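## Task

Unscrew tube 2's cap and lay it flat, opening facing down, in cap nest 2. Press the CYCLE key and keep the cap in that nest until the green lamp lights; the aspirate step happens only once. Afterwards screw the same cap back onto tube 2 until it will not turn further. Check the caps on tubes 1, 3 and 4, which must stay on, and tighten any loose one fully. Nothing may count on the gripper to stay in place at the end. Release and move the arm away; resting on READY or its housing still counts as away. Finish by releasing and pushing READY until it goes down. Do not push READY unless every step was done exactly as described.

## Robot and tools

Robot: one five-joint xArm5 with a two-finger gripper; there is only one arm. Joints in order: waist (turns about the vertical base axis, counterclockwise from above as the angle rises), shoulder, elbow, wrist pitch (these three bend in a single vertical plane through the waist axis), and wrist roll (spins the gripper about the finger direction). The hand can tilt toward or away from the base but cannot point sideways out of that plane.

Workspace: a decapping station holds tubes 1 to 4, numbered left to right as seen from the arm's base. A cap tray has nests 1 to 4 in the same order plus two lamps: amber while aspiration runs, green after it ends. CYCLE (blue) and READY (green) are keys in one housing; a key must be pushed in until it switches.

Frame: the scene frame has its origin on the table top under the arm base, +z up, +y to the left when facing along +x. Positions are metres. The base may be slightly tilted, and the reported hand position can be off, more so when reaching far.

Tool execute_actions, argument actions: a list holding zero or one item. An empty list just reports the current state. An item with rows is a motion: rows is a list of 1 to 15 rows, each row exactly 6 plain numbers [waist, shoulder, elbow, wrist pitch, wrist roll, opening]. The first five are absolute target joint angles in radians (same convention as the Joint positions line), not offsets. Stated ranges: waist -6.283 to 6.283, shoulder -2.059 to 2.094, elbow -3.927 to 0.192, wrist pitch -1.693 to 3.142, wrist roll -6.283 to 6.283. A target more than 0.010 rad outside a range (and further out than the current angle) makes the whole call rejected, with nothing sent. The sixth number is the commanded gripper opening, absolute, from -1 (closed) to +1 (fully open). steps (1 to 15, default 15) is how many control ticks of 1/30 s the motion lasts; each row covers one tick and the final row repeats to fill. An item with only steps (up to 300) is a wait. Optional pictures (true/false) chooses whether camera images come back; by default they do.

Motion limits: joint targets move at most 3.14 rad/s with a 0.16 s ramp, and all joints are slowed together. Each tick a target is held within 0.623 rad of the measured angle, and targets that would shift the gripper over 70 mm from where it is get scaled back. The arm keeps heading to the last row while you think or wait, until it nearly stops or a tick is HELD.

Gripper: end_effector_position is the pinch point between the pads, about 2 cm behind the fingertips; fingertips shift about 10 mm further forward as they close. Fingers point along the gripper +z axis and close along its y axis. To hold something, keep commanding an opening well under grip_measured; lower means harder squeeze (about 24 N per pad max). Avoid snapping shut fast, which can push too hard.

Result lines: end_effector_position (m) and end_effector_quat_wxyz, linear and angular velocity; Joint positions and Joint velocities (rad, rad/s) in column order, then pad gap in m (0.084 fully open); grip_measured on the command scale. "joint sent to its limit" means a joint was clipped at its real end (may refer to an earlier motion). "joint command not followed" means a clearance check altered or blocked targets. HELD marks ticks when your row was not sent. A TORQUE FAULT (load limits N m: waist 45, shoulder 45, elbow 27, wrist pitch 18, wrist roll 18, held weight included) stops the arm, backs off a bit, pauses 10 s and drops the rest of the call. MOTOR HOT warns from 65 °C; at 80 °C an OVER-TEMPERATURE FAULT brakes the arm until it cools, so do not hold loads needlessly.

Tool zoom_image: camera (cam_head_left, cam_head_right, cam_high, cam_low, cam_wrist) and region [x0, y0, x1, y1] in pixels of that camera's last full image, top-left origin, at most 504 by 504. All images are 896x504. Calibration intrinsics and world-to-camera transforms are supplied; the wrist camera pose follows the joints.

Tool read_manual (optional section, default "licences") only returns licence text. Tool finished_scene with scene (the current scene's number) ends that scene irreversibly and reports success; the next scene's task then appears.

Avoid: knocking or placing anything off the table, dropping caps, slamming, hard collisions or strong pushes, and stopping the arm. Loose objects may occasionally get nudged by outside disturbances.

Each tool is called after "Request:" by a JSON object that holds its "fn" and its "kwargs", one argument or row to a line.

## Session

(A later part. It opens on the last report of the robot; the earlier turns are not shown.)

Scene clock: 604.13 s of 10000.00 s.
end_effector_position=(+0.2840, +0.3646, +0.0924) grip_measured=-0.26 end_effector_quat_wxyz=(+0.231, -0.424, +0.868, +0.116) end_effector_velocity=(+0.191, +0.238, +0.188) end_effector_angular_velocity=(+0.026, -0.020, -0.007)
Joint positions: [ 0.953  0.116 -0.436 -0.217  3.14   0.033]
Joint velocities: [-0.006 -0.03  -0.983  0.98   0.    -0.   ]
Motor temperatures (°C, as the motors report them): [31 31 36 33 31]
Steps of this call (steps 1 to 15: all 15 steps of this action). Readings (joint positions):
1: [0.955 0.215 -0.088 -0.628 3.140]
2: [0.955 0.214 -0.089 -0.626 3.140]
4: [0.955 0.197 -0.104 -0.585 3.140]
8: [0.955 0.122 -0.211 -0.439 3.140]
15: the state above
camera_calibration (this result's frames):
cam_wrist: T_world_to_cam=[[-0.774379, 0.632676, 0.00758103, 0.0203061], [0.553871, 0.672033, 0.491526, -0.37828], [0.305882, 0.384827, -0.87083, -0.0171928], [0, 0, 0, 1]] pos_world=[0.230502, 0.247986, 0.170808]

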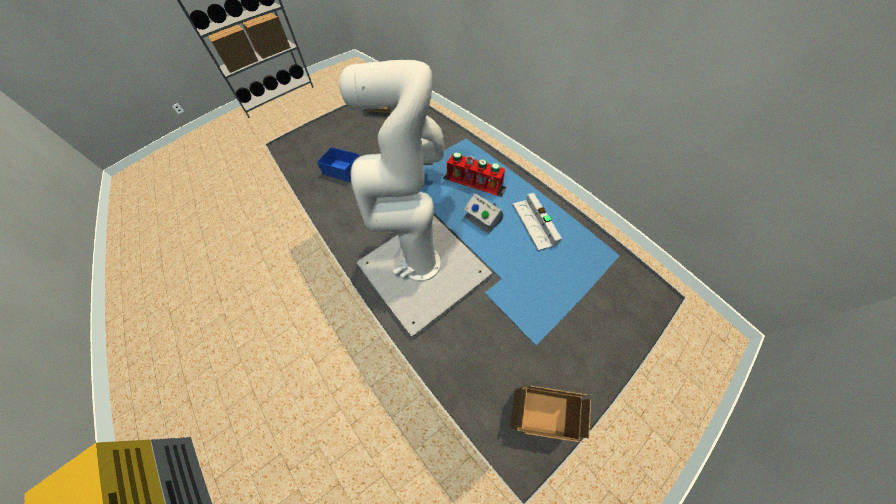

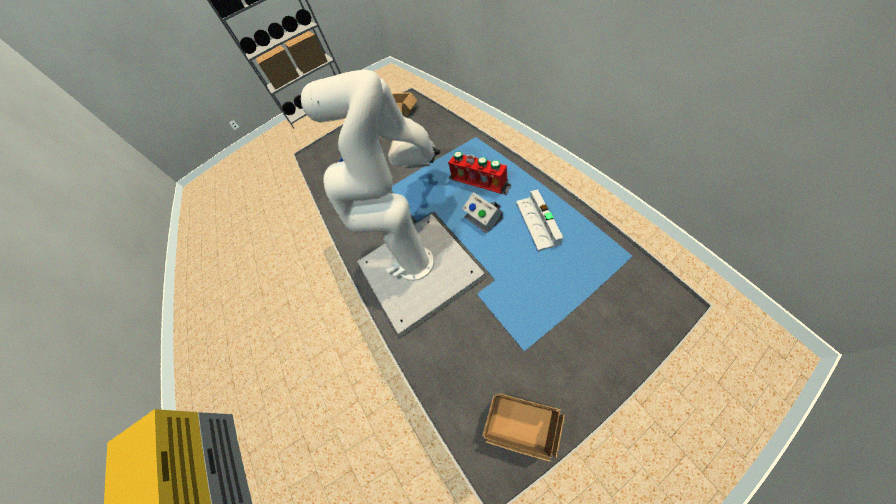

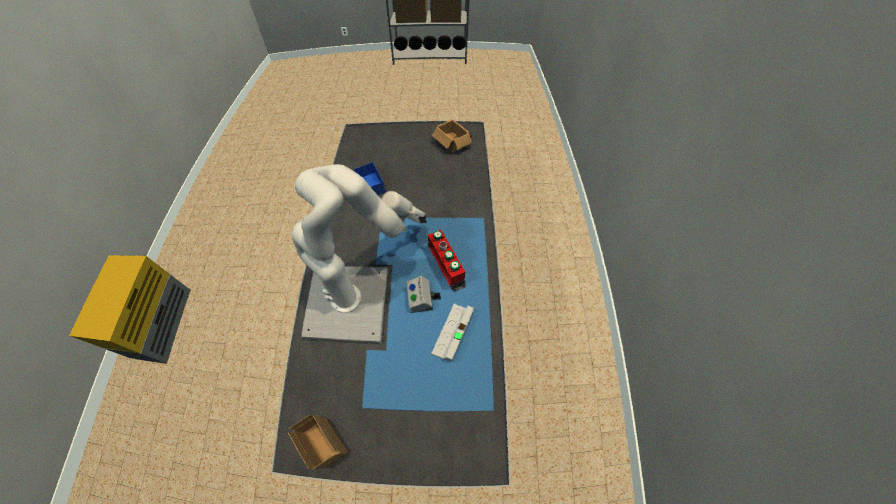

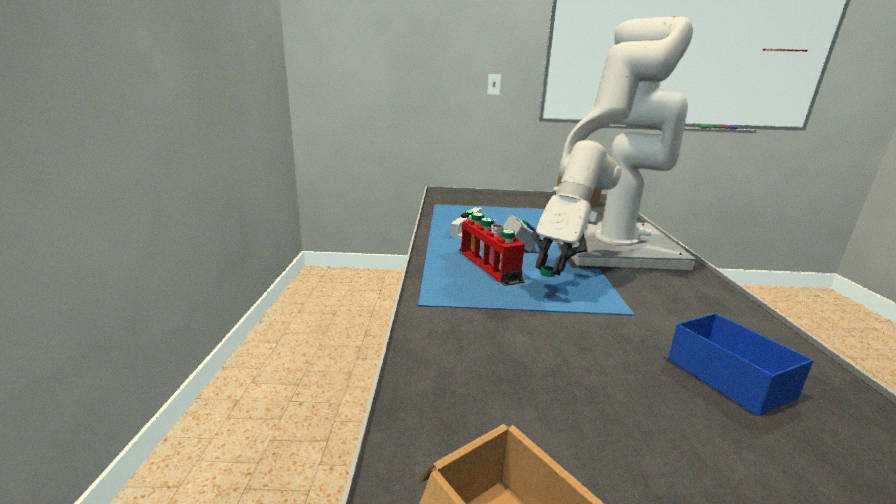

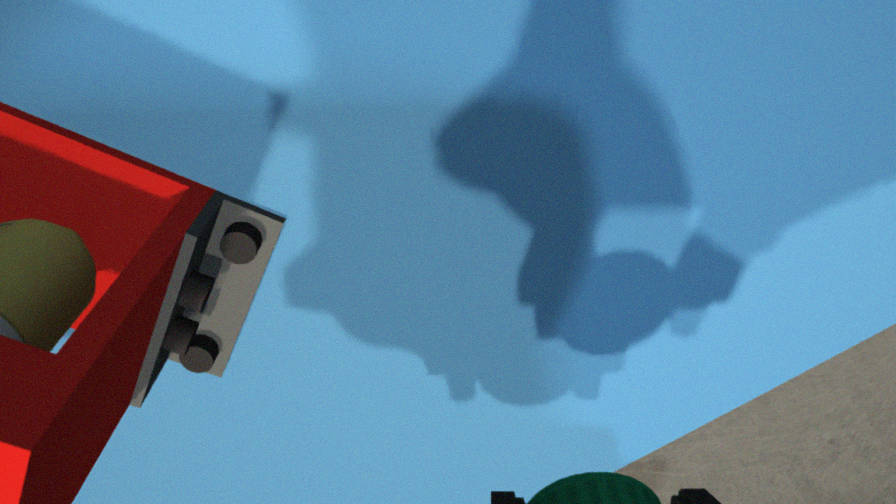

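Request:
{"fn": "execute_actions", "kwargs": {
  "actions": [
    {"rows":[[1.05,-0.1,-0.7,0.6,3.14,-0.7],[1.1,-0.1,-0.8,1.2,3.14,-0.7],[1.1,0.0,-0.95,1.6,3.14,-0.7],[1.05,0.1,-1.0,1.7,3.14,-0.7]]}
  ],
  "pictures": false
}}

Request:
{"fn": "execute_actions", "kwargs": {
  "actions": [
    {"rows":[[1.0,0.4,-1.3,2.0,3.14,-0.7],[1.0,0.4,-1.3,2.0,3.14,-0.7],[1.0,0.4,-1.3,2.0,3.14,-0.7],[1.0,0.4,-1.3,2.0,3.14,-0.7],[0.95,0.85,-1.7,2.3,3.14,-0.7]]}
  ],
  "pictures": false
}}

Request:
{"fn": "execute_actions", "kwargs": {
  "actions": [
    {"rows":[[0.95,0.95,-1.66,2.25,3.14,-0.7],[0.95,0.95,-1.66,2.25,3.14,-0.7],[0.95,0.95,-1.66,2.25,3.14,-0.7],[0.95,1.0,-1.635,2.2,3.14,-0.7]]}
  ]
}}

Scene clock: 609.33 s of 10000.00 s.
end_effector_position=(+0.1499, +0.2340, +0.1887) grip_measured=-0.26 end_effector_quat_wxyz=(-0.336, -0.447, +0.809, -0.180) end_effector_velocity=(-0.043, -0.068, +0.044) end_effector_angular_velocity=(-0.381, +0.243, +0.007)
Joint positions: [ 1.049  0.094 -0.992  1.667  3.14   0.033]
Joint velocities: [ 0.002  0.097 -0.084  0.439 -0.002  0.   ]
Motor temperatures (°C, as the motors report them): [31 31 37 33 31]
Steps of this call (steps 1 to 60: the robot went on to your last target; steps 61 to 141: nothing new was sent; steps 142 to 156: all 15 steps of this action). Readings (joint positions):
142: [0.950 0.100 -1.000 1.700 3.140]
143: [0.950 0.099 -0.998 1.696 3.140]
145: [0.957 0.086 -0.979 1.653 3.140]
149: [1.032 0.038 -0.937 1.510 3.140]
156: the state above

Scene clock: 609.83 s of 10000.00 s.
end_effector_position=(+0.1942, +0.2482, +0.1710) grip_measured=-0.26 end_effector_quat_wxyz=(+0.594, +0.333, -0.674, +0.287) end_effector_velocity=(+0.027, +0.010, -0.037) end_effector_angular_velocity=(-0.340, +0.262, -0.046)
Joint positions: [ 0.953  0.815 -1.658  2.269  3.14   0.033]
Joint velocities: [-0.049  0.514 -0.472  0.387  0.001  0.   ]
Motor temperatures (°C, as the motors report them): [31 31 37 33 31]
Steps of this call (steps 1 to 15: all 15 steps of this action). Readings (joint positions):
1: [1.049 0.097 -0.995 1.679 3.140]
2: [1.049 0.101 -1.000 1.691 3.140]
4: [1.043 0.141 -1.044 1.742 3.140]
8: [1.005 0.388 -1.292 1.973 3.140]
15: the state above

Scene clock: 610.33 s of 10000.00 s.
end_effector_position=(+0.1760, +0.2242, +0.0998) grip_measured=-0.26 end_effector_quat_wxyz=(+0.638, +0.312, -0.633, +0.308) end_effector_velocity=(-0.001, -0.002, -0.010) end_effector_angular_velocity=(+0.001, +0.000, -0.001)
Joint positions: [ 0.95   0.996 -1.637  2.202  3.14   0.033]
Joint velocities: [-0.001  0.018  0.003 -0.021 -0.    -0.   ]
Motor temperatures (°C, as the motors report them): [31 31 37 33 31]
Steps of this call (steps 1 to 15: all 15 steps of this action). Readings (joint positions):
1: [0.952 0.828 -1.671 2.280 3.140]
2: [0.952 0.836 -1.681 2.285 3.140]
4: [0.951 0.868 -1.684 2.277 3.140]
8: [0.951 0.962 -1.647 2.228 3.140]
15: the state above
camera_calibration (this result's frames):
cam_wrist: T_world_to_cam=[[-0.794587, 0.606985, -0.0142089, 0.0369699], [0.00335172, -0.019017, -0.999814, 0.172854], [-0.607142, -0.794486, 0.0130762, 0.413163], [0, 0, 0, 1]] pos_world=[0.279645, 0.309099, 0.167945]

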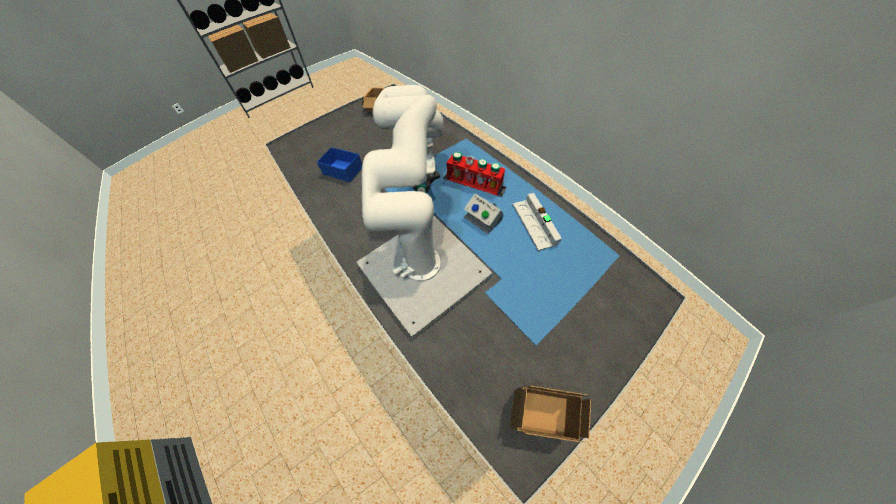

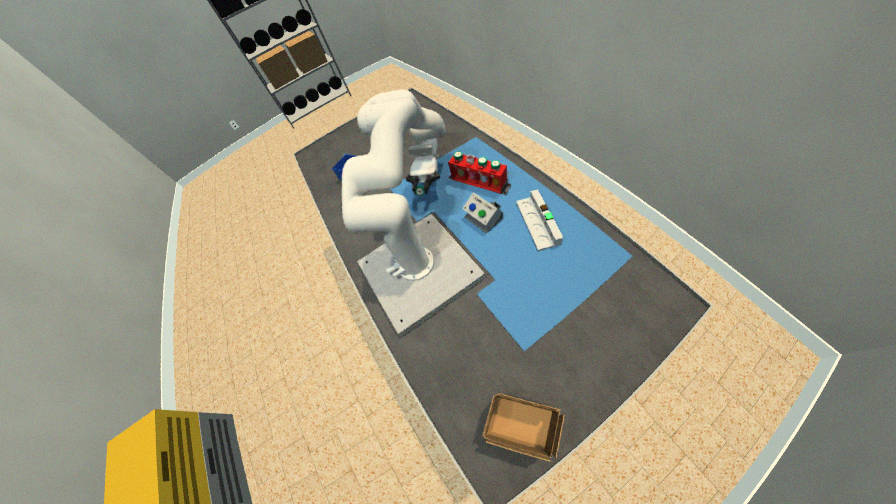

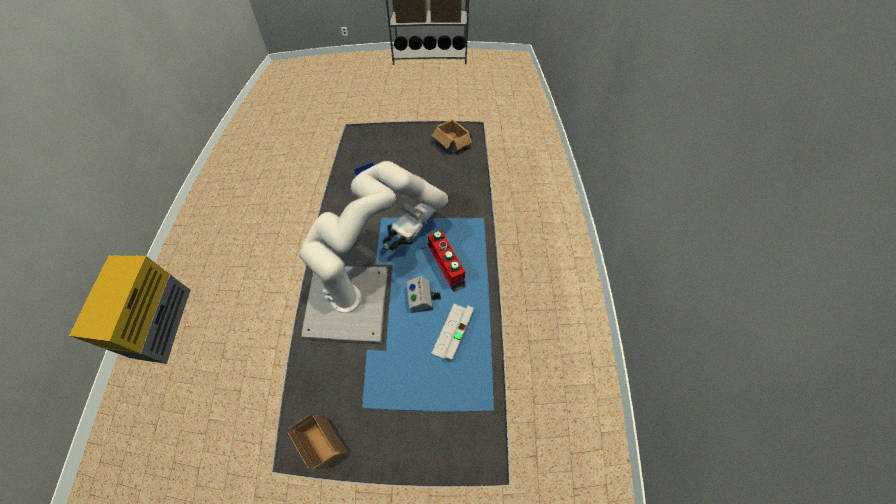

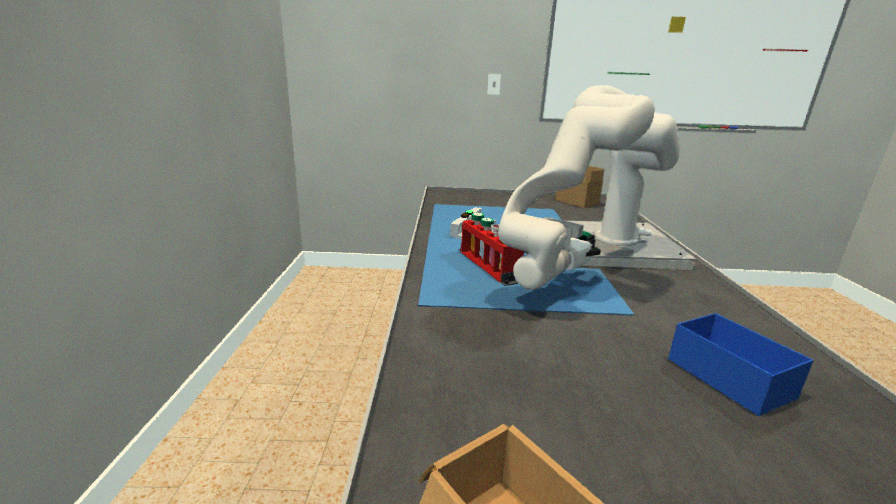

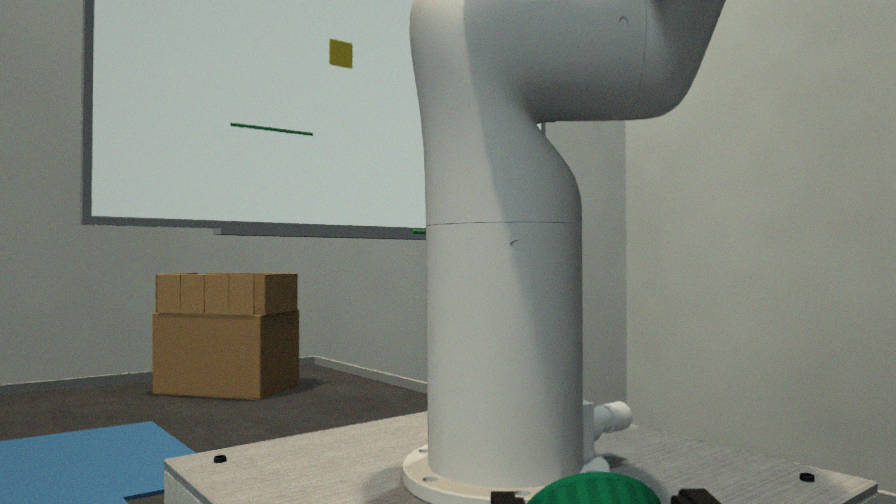

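Request:
{"fn": "execute_actions", "kwargs": {
  "actions": [
    {"rows":[[0.95,1.04,-1.632,2.05,3.14,-0.7],[0.95,1.04,-1.632,2.05,3.14,-0.7],[0.95,1.04,-1.632,2.05,3.14,-0.7],[0.95,1.04,-1.632,2.05,3.14,-0.7],[0.95,1.04,-1.632,2.05,3.14,-0.7],[0.95,1.04,-1.632,2.05,3.14,-0.7],[0.95,1.04,-1.632,2.05,3.14,-0.7],[0.95,1.04,-1.632,2.05,3.14,-0.7],[0.95,1.04,-1.632,2.05,3.14,-0.4],[0.95,1.04,-1.632,2.05,3.14,-0.2],[0.95,1.04,-1.632,2.05,3.14,0.4]]}
  ],
  "pictures": false
}}

Request:
{"fn": "execute_actions", "kwargs": {
  "actions": [
    {"rows":[[0.95,0.85,-1.7,2.2,3.14,0.4],[0.95,0.85,-1.7,2.2,3.14,0.4],[0.95,0.85,-1.7,2.2,3.14,0.4],[0.95,0.85,-1.7,2.2,3.14,0.4],[0.95,0.4,-1.3,1.8,3.14,0.4],[0.95,0.4,-1.3,1.8,3.14,0.4],[0.95,0.4,-1.3,1.8,3.14,0.4],[0.95,0.0,-0.9,1.3,2.5,0.4]]}
  ],
  "pictures": false
}}

Request:
{"fn": "execute_actions", "kwargs": {
  "actions": [
    {"rows":[[0.95,-0.3,-0.4,0.7,1.57,0.4]]}
  ]
}}

Scene clock: 616.90 s of 10000.00 s.
end_effector_position=(+0.1770, +0.2259, +0.0503) grip_measured=+0.33 end_effector_quat_wxyz=(+0.605, +0.327, -0.665, +0.291) end_effector_velocity=(+0.001, +0.001, -0.005) end_effector_angular_velocity=(+0.012, -0.009, -0.000)
Joint positions: [ 0.95   1.039 -1.632  2.052  3.14   0.058]
Joint velocities: [-0.     0.003 -0.001 -0.018  0.     0.061]
Motor temperatures (°C, as the motors report them): [31 31 36 33 31]
Steps of this call (steps 1 to 15: the robot went on to your last target; steps 16 to 182: nothing new was sent; steps 183 to 197: all 15 steps of this action). Readings (joint positions):
183: [0.950 1.000 -1.635 2.200 3.140]
184: [0.950 1.001 -1.635 2.196 3.140]
186: [0.950 1.009 -1.636 2.158 3.140]
190: [0.950 1.036 -1.631 2.074 3.140]
197: the state above

Scene clock: 617.40 s of 10000.00 s.
end_effector_position=(+0.1965, +0.2498, +0.1367) grip_measured=+0.39 end_effector_quat_wxyz=(-0.413, -0.507, +0.746, -0.129) end_effector_velocity=(+0.022, +0.026, +0.077) end_effector_angular_velocity=(+3.358, -0.134, +1.554)
Joint positions: [ 0.95   0.404 -1.21   1.687  2.857  0.061]
Joint velocities: [-0.003 -2.506  2.277 -2.486 -2.519 -0.   ]
Motor temperatures (°C, as the motors report them): [31 31 36 33 31]
Steps of this call (steps 1 to 15: all 15 steps of this action). Readings (joint positions):
1: [0.950 1.039 -1.632 2.051 3.140]
2: [0.950 1.038 -1.633 2.053 3.140]
4: [0.950 1.011 -1.639 2.080 3.140]
8: [0.950 0.873 -1.639 2.107 3.140]
15: the state above

Scene clock: 617.90 s of 10000.00 s.
end_effector_position=(+0.1991, +0.2534, +0.1200) grip_measured=+0.39 end_effector_quat_wxyz=(+0.017, +0.929, -0.370, -0.009) end_effector_velocity=(+0.021, +0.027, +0.003) end_effector_angular_velocity=(+0.268, -0.154, +1.174)
Joint positions: [ 0.95  -0.289 -0.415  0.727  1.664  0.061]
Joint velocities: [ 0.001 -0.105  0.156 -0.348 -1.177 -0.   ]
Motor temperatures (°C, as the motors report them): [31 31 36 33 31]
Steps of this call (steps 1 to 15: all 15 steps of this action). Readings (joint positions):
1: [0.950 0.319 -1.138 1.604 2.774]
2: [0.950 0.235 -1.071 1.523 2.695]
4: [0.950 0.068 -0.923 1.358 2.533]
8: [0.950 -0.179 -0.602 1.020 2.186]
15: the state above
camera_calibration (this result's frames):
cam_wrist: T_world_to_cam=[[-0.70324, -0.71046, 0.0264478, 0.348668], [-0.710807, 0.703362, -0.0059343, 0.0334524], [-0.0143863, -0.0229725, -0.999633, 0.258126], [0, 0, 0, 1]] pos_world=[0.272689, 0.230115, 0.249008]

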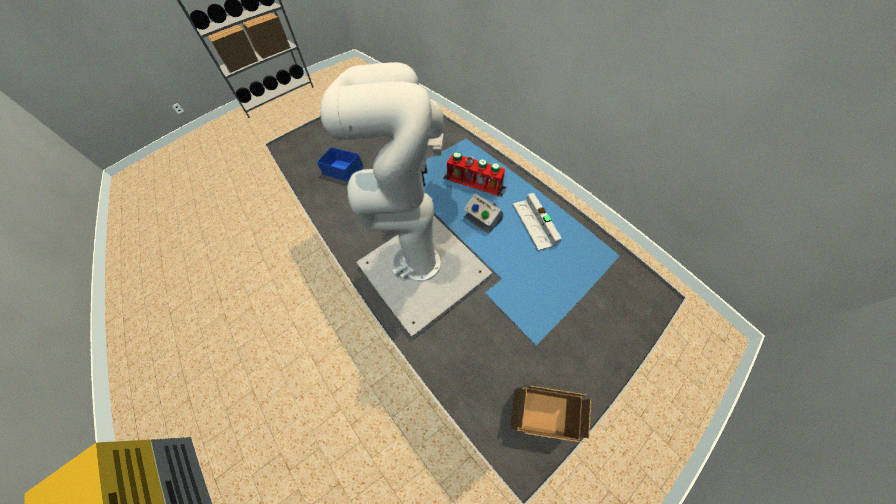

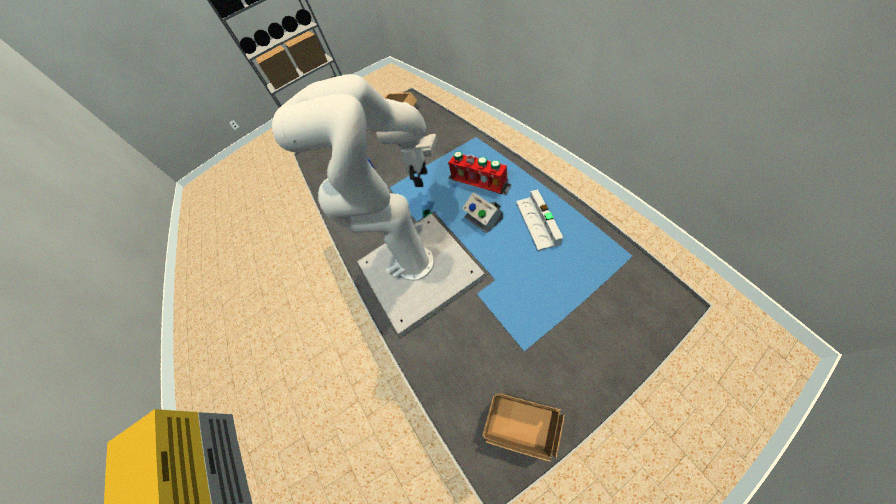

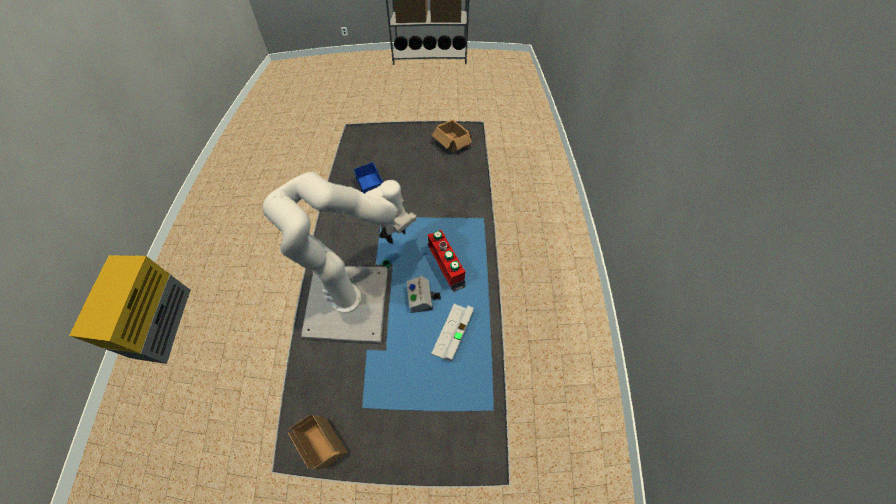

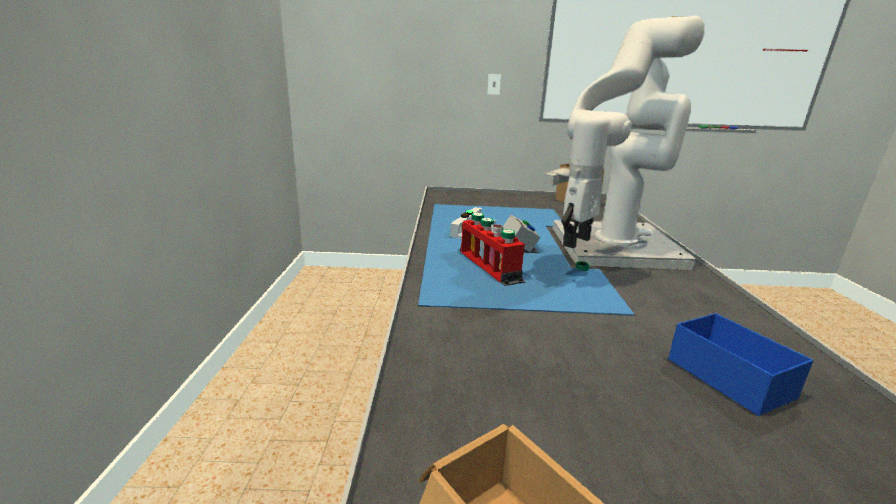

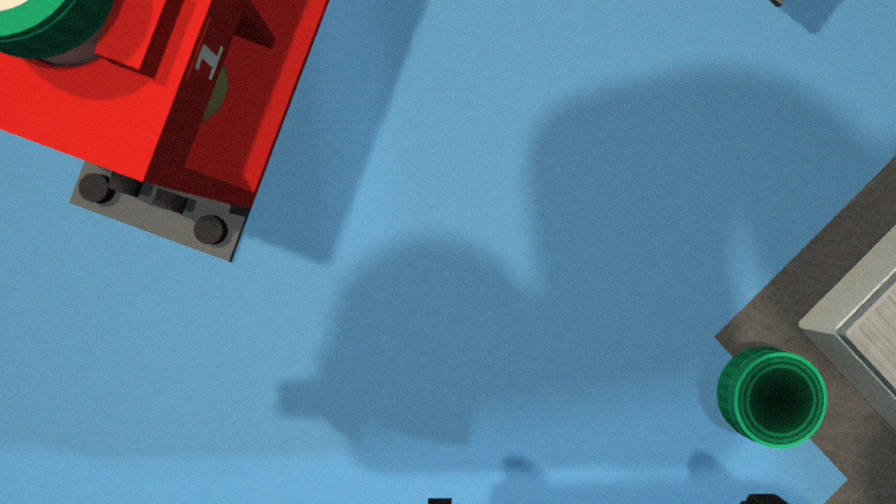

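Request:
{"fn": "execute_actions", "kwargs": {
  "actions": [
    {"rows":[[0.874,-0.3,-0.15,0.45,3.14,0.2]]}
  ]
}}

Scene clock: 625.47 s of 10000.00 s.
end_effector_position=(+0.1784, +0.1968, +0.0611) grip_measured=+0.19 end_effector_quat_wxyz=(-0.009, -0.675, +0.738, +0.002) end_effector_velocity=(-0.011, -0.031, -0.028) end_effector_angular_velocity=(-0.014, -0.047, -2.663)
Joint positions: [ 0.878 -0.3   -0.164  0.466  2.494  0.052]
Joint velocities: [-0.047 -0.005  0.144 -0.175  2.616 -0.   ]
Motor temperatures (°C, as the motors report them): [31 31 37 33 31]
Steps of this call (steps 1 to 30: the robot went on to your last target; steps 31 to 212: nothing new was sent; steps 213 to 227: all 15 steps of this action). Readings (joint positions):
213: [0.950 -0.300 -0.400 0.700 1.570]
214: [0.950 -0.300 -0.399 0.698 1.574]
216: [0.945 -0.301 -0.384 0.680 1.617]
220: [0.914 -0.300 -0.280 0.581 1.884]
227: the state above
camera_calibration (this result's frames):
cam_wrist: T_world_to_cam=[[-0.993814, 0.111016, 0.00294606, 0.18702], [0.110943, 0.993654, -0.0185093, -0.144755], [-0.0049822, -0.018068, -0.999824, 0.195039], [0, 0, 0, 1]] pos_world=[0.202894, 0.126598, 0.191774]

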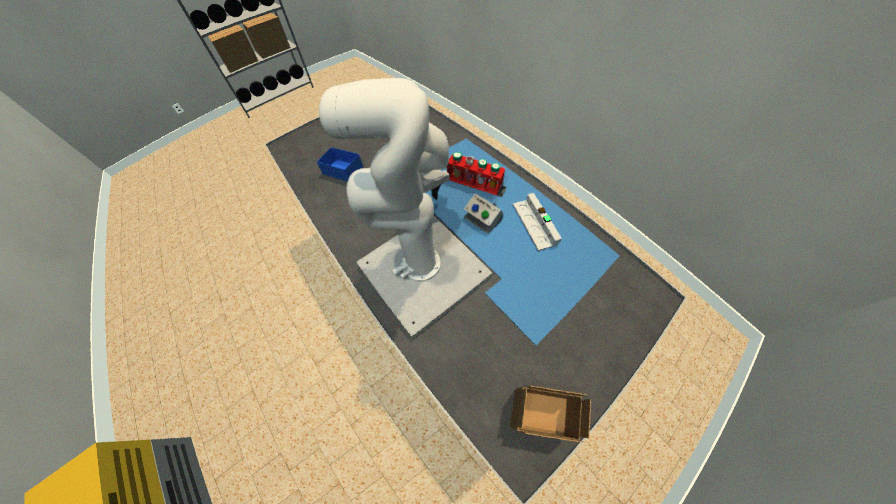

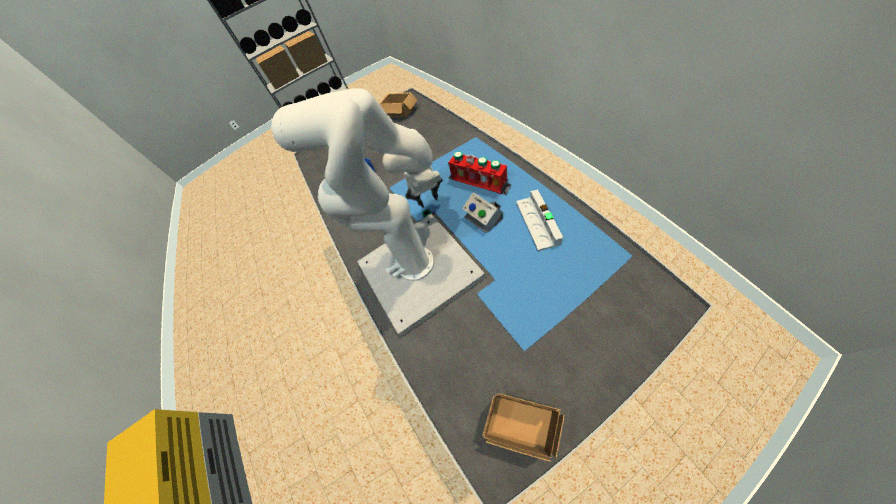

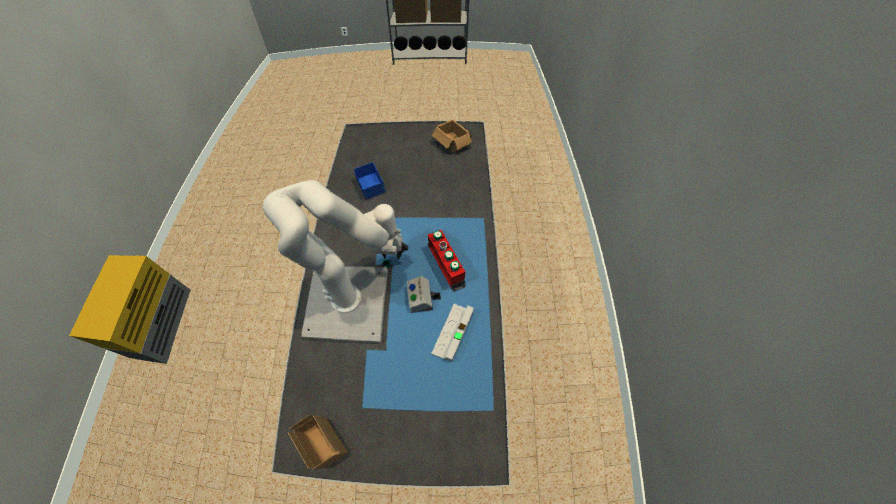

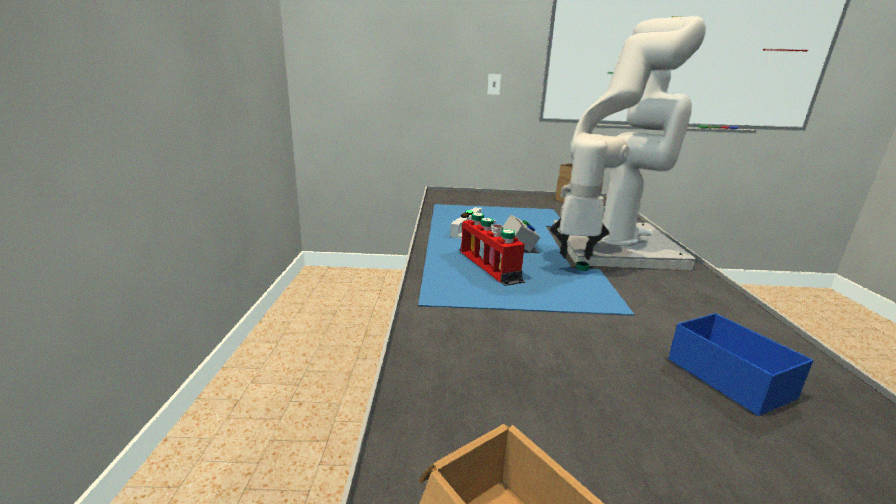

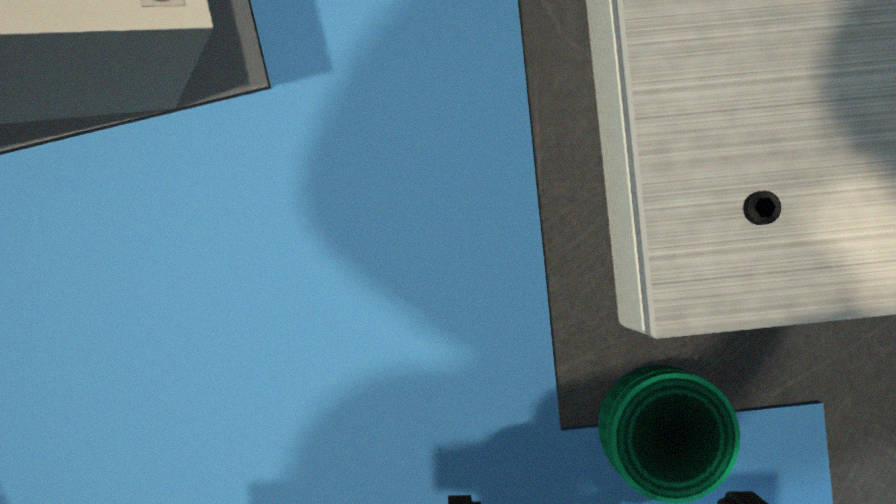

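Request:
{"fn": "execute_actions", "kwargs": {
  "actions": [
    {"rows":[[0.874,-0.25,-0.1,0.36,3.14,0.2],[0.874,-0.205,-0.077,0.282,3.14,0.2],[0.874,-0.205,-0.077,0.282,3.14,0.2],[0.874,-0.205,-0.077,0.282,3.14,0.2],[0.874,-0.205,-0.077,0.282,3.14,0.2],[0.874,-0.205,-0.077,0.282,3.14,0.2],[0.874,-0.205,-0.077,0.282,3.14,0.2],[0.874,-0.205,-0.077,0.282,3.14,0.2],[0.874,-0.205,-0.077,0.282,3.14,0.0],[0.874,-0.205,-0.077,0.282,3.14,-0.15],[0.874,-0.205,-0.077,0.282,3.14,-0.3],[0.874,-0.205,-0.077,0.282,3.14,-0.45],[0.874,-0.205,-0.077,0.282,3.14,-0.6]]}
  ],
  "pictures": false
}}

Request:
{"fn": "execute_actions", "kwargs": {
  "actions": [
    {"rows":[[0.88,-0.2,-0.12,0.32,3.14,-0.6],[0.9,-0.17,-0.18,0.35,3.14,-0.6],[0.92,-0.12,-0.24,0.36,3.14,-0.6],[0.94,-0.06,-0.31,0.37,3.14,-0.6],[0.955,0,-0.38,0.38,3.14,-0.6],[0.955,0.04,-0.42,0.38,3.14,-0.6],[0.955,0.07,-0.425,0.355,3.14,-0.6],[0.955,0.084,-0.423,0.339,3.14,-0.6]]}
  ],
  "pictures": false
}}

Request:
{"fn": "execute_actions", "kwargs": {
  "actions": [
    {"rows":[[0.955,0.084,-0.423,0.339,3.14,-0.6],[0.955,0.084,-0.423,0.339,3.14,-0.3],[0.955,0.084,-0.423,0.339,3.14,0.4],[0.955,0.084,-0.423,0.339,3.14,0.4],[0.955,0.084,-0.423,0.339,3.14,0.4],[0.955,0.05,-0.4,0.25,3.14,0.4],[0.955,0.05,-0.32,0.0,3.14,0.4],[0.955,0.1,-0.22,-0.3,3.14,0.4],[0.955,0.16,-0.13,-0.53,3.14,0.4]]}
  ],
  "pictures": false
}}

Request:
{"fn": "execute_actions", "kwargs": {
  "actions": [
    {"rows":[[0.955,0.216,-0.087,-0.629,3.14,0.4],[0.955,0.216,-0.087,-0.629,3.14,0.4],[0.955,0.216,-0.087,-0.629,3.14,0.4],[0.955,0.216,-0.087,-0.629,3.14,0.4],[0.955,0.216,-0.087,-0.629,3.14,0.4],[0.955,0.216,-0.087,-0.629,3.14,0.4],[0.955,0.216,-0.087,-0.629,3.14,0.4],[0.955,0.216,-0.087,-0.629,3.14,0.4],[0.955,0.216,-0.087,-0.629,3.14,0.1],[0.955,0.216,-0.087,-0.629,3.14,-0.1],[0.955,0.216,-0.087,-0.629,3.14,-0.25],[0.955,0.216,-0.087,-0.629,3.14,-0.4],[0.955,0.216,-0.087,-0.629,3.14,-0.55],[0.955,0.216,-0.087,-0.629,3.14,-0.7]]}
  ],
  "pictures": false
}}

Scene clock: 649.93 s of 10000.00 s.
end_effector_position=(+0.1661, +0.1828, +0.0314) grip_measured=+0.13 end_effector_quat_wxyz=(-0.001, -0.405, +0.914, +0.003) end_effector_velocity=(-0.002, -0.005, -0.006) end_effector_angular_velocity=(-0.002, +0.001, -0.008)
Joint positions: [ 0.877 -0.211 -0.086  0.281  3.14   0.05 ]
Joint velocities: [-0.008  0.019  0.014 -0.031  0.     0.014]
Motor temperatures (°C, as the motors report them): [31 31 37 33 31]
Steps of this call (steps 1 to 30: the robot went on to your last target; steps 31 to 719: nothing new was sent; steps 720 to 734: all 15 steps of this action). Readings (joint positions):
720: [0.874 -0.300 -0.150 0.450 3.140]
721: [0.874 -0.299 -0.149 0.446 3.140]
723: [0.874 -0.279 -0.133 0.408 3.140]
727: [0.874 -0.222 -0.089 0.314 3.140]
734: the state above

Scene clock: 650.43 s of 10000.00 s.
end_effector_position=(+0.2053, +0.2630, +0.0260) grip_measured=-0.62 end_effector_quat_wxyz=(-0.011, -0.439, +0.898, -0.001) end_effector_velocity=(+0.022, +0.048, -0.013) end_effector_angular_velocity=(+0.016, -0.012, +0.036)
Joint positions: [ 0.951  0.071 -0.406  0.342  3.14   0.017]
Joint velocities: [ 0.037  0.173 -0.168 -0.026  0.001 -0.   ]
Motor temperatures (°C, as the motors report them): [31 31 37 33 31]
Steps of this call (steps 1 to 15: all 15 steps of this action). Readings (joint positions):
1: [0.876 -0.211 -0.085 0.280 3.140]
2: [0.876 -0.210 -0.087 0.283 3.140]
4: [0.881 -0.199 -0.109 0.304 3.140]
8: [0.916 -0.095 -0.238 0.350 3.140]
15: the state above

Scene clock: 650.93 s of 10000.00 s.
end_effector_position=(+0.2137, +0.2759, +0.0234) grip_measured=+0.39 end_effector_quat_wxyz=(+0.120, -0.436, +0.889, +0.063) end_effector_velocity=(-0.107, -0.138, -0.084) end_effector_angular_velocity=(+0.792, -0.614, -0.006)
Joint positions: [ 0.955  0.108 -0.238 -0.157  3.14   0.061]
Joint velocities: [-0.     0.461  1.121 -2.584 -0.001  0.002]
Motor temperatures (°C, as the motors report them): [31 31 37 33 31]
Steps of this call (steps 1 to 15: all 15 steps of this action). Readings (joint positions):
1: [0.952 0.076 -0.411 0.341 3.140]
2: [0.953 0.078 -0.414 0.341 3.140]
4: [0.954 0.081 -0.418 0.340 3.140]
8: [0.955 0.079 -0.417 0.323 3.140]
15: the state above

Scene clock: 651.43 s of 10000.00 s.
end_effector_position=(+0.2045, +0.2639, +0.0287) grip_measured=-0.56 end_effector_quat_wxyz=(+0.215, -0.427, +0.872, +0.109) end_effector_velocity=(-0.001, -0.001, +0.001) end_effector_angular_velocity=(+0.010, -0.007, +0.000)
Joint positions: [ 0.955  0.215 -0.088 -0.627  3.14   0.02 ]
Joint velocities: [ 0.001  0.006  0.009 -0.027  0.    -0.158]
Motor temperatures (°C, as the motors report them): [31 31 37 33 31]
Steps of this call (steps 1 to 15: all 15 steps of this action). Readings (joint positions):
1: [0.955 0.122 -0.206 -0.243 3.140]
2: [0.955 0.134 -0.181 -0.319 3.140]
4: [0.955 0.164 -0.139 -0.452 3.140]
8: [0.955 0.206 -0.096 -0.591 3.140]
15: the state above

Missed the grip (still closing). Look.

Request:
{"fn": "execute_actions", "kwargs": {
  "actions": [
    {"rows":[[0.955,0.1,-0.2,-0.4,3.14,0.4],[0.95,-0.1,-0.25,0.1,3.14,0.4],[0.92,-0.3,-0.25,0.55,3.14,0.4]]}
  ]
}}

Scene clock: 653.50 s of 10000.00 s.
end_effector_position=(+0.2236, +0.2707, +0.0931) grip_measured=+0.39 end_effector_quat_wxyz=(+0.114, -0.423, +0.897, +0.057) end_effector_velocity=(-0.208, -0.280, -0.060) end_effector_angular_velocity=(-1.308, +1.077, -0.042)
Joint positions: [ 0.925 -0.239 -0.235  0.204  3.14   0.061]
Joint velocities: [-0.052 -0.656 -0.155  2.506  0.     0.   ]
Motor temperatures (°C, as the motors report them): [31 31 36 33 31]
Steps of this call (steps 1 to 15: the robot went on to your last target; steps 16 to 47: nothing new was sent; steps 48 to 62: all 15 steps of this action). Readings (joint positions):
48: [0.955 0.216 -0.087 -0.629 3.140]
49: [0.955 0.214 -0.088 -0.625 3.140]
51: [0.955 0.195 -0.104 -0.581 3.140]
55: [0.947 0.038 -0.164 -0.361 3.140]
62: the state above
camera_calibration (this result's frames):
cam_wrist: T_world_to_cam=[[-0.756556, 0.653929, 0.000766585, 0.02385], [0.634308, 0.73357, 0.243986, -0.293681], [0.158987, 0.185076, -0.969778, 0.134199], [0, 0, 0, 1]] pos_world=[0.182992, 0.175002, 0.20178]

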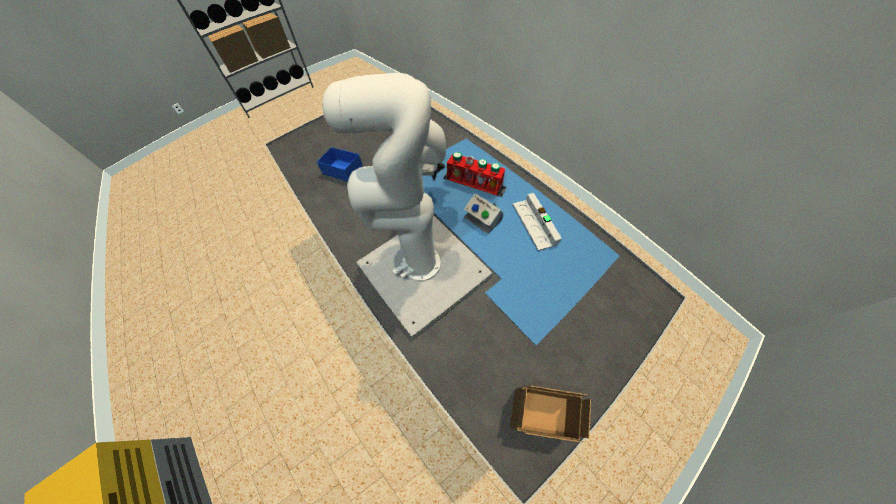

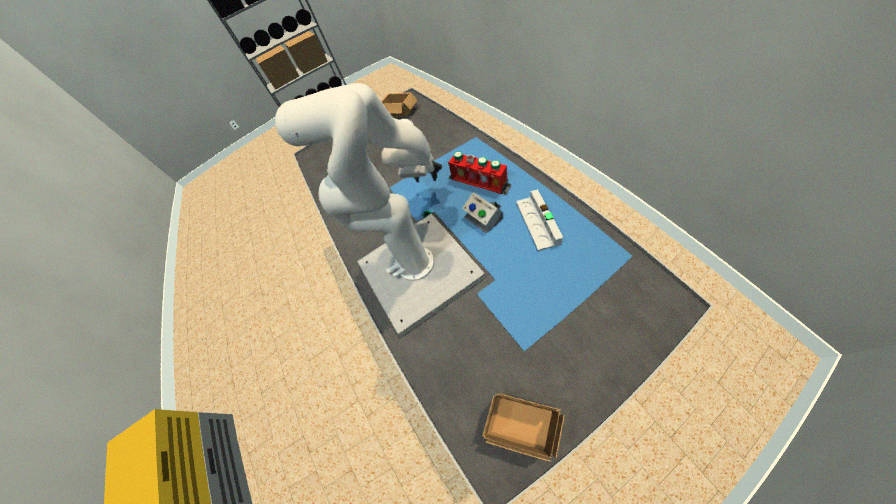

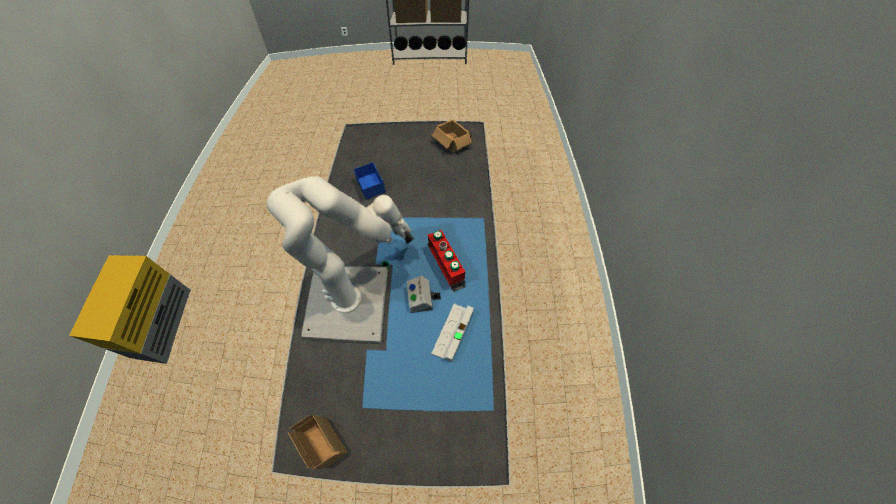

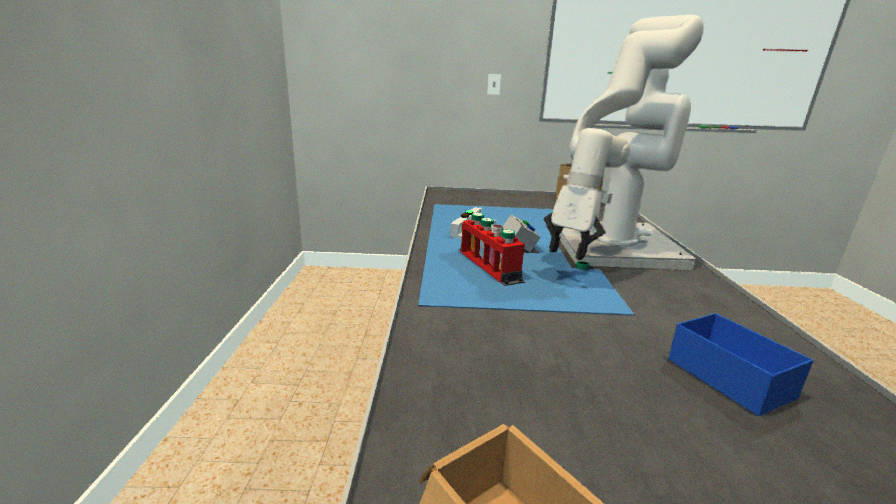

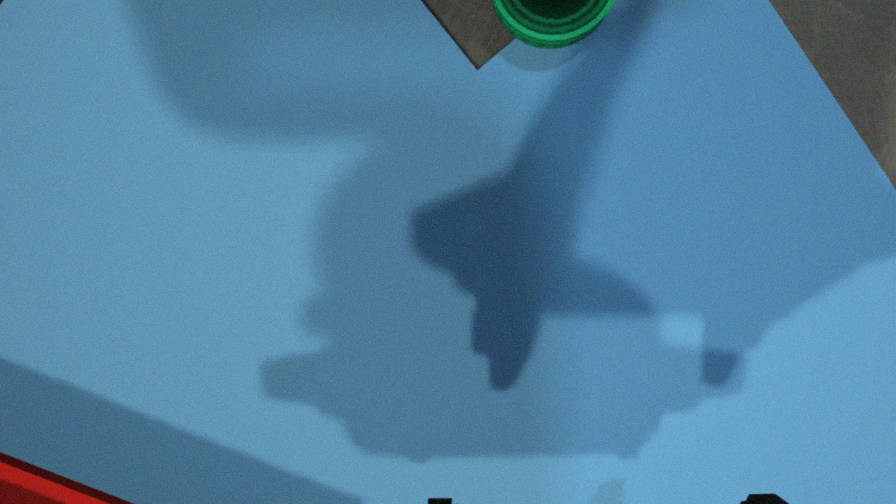

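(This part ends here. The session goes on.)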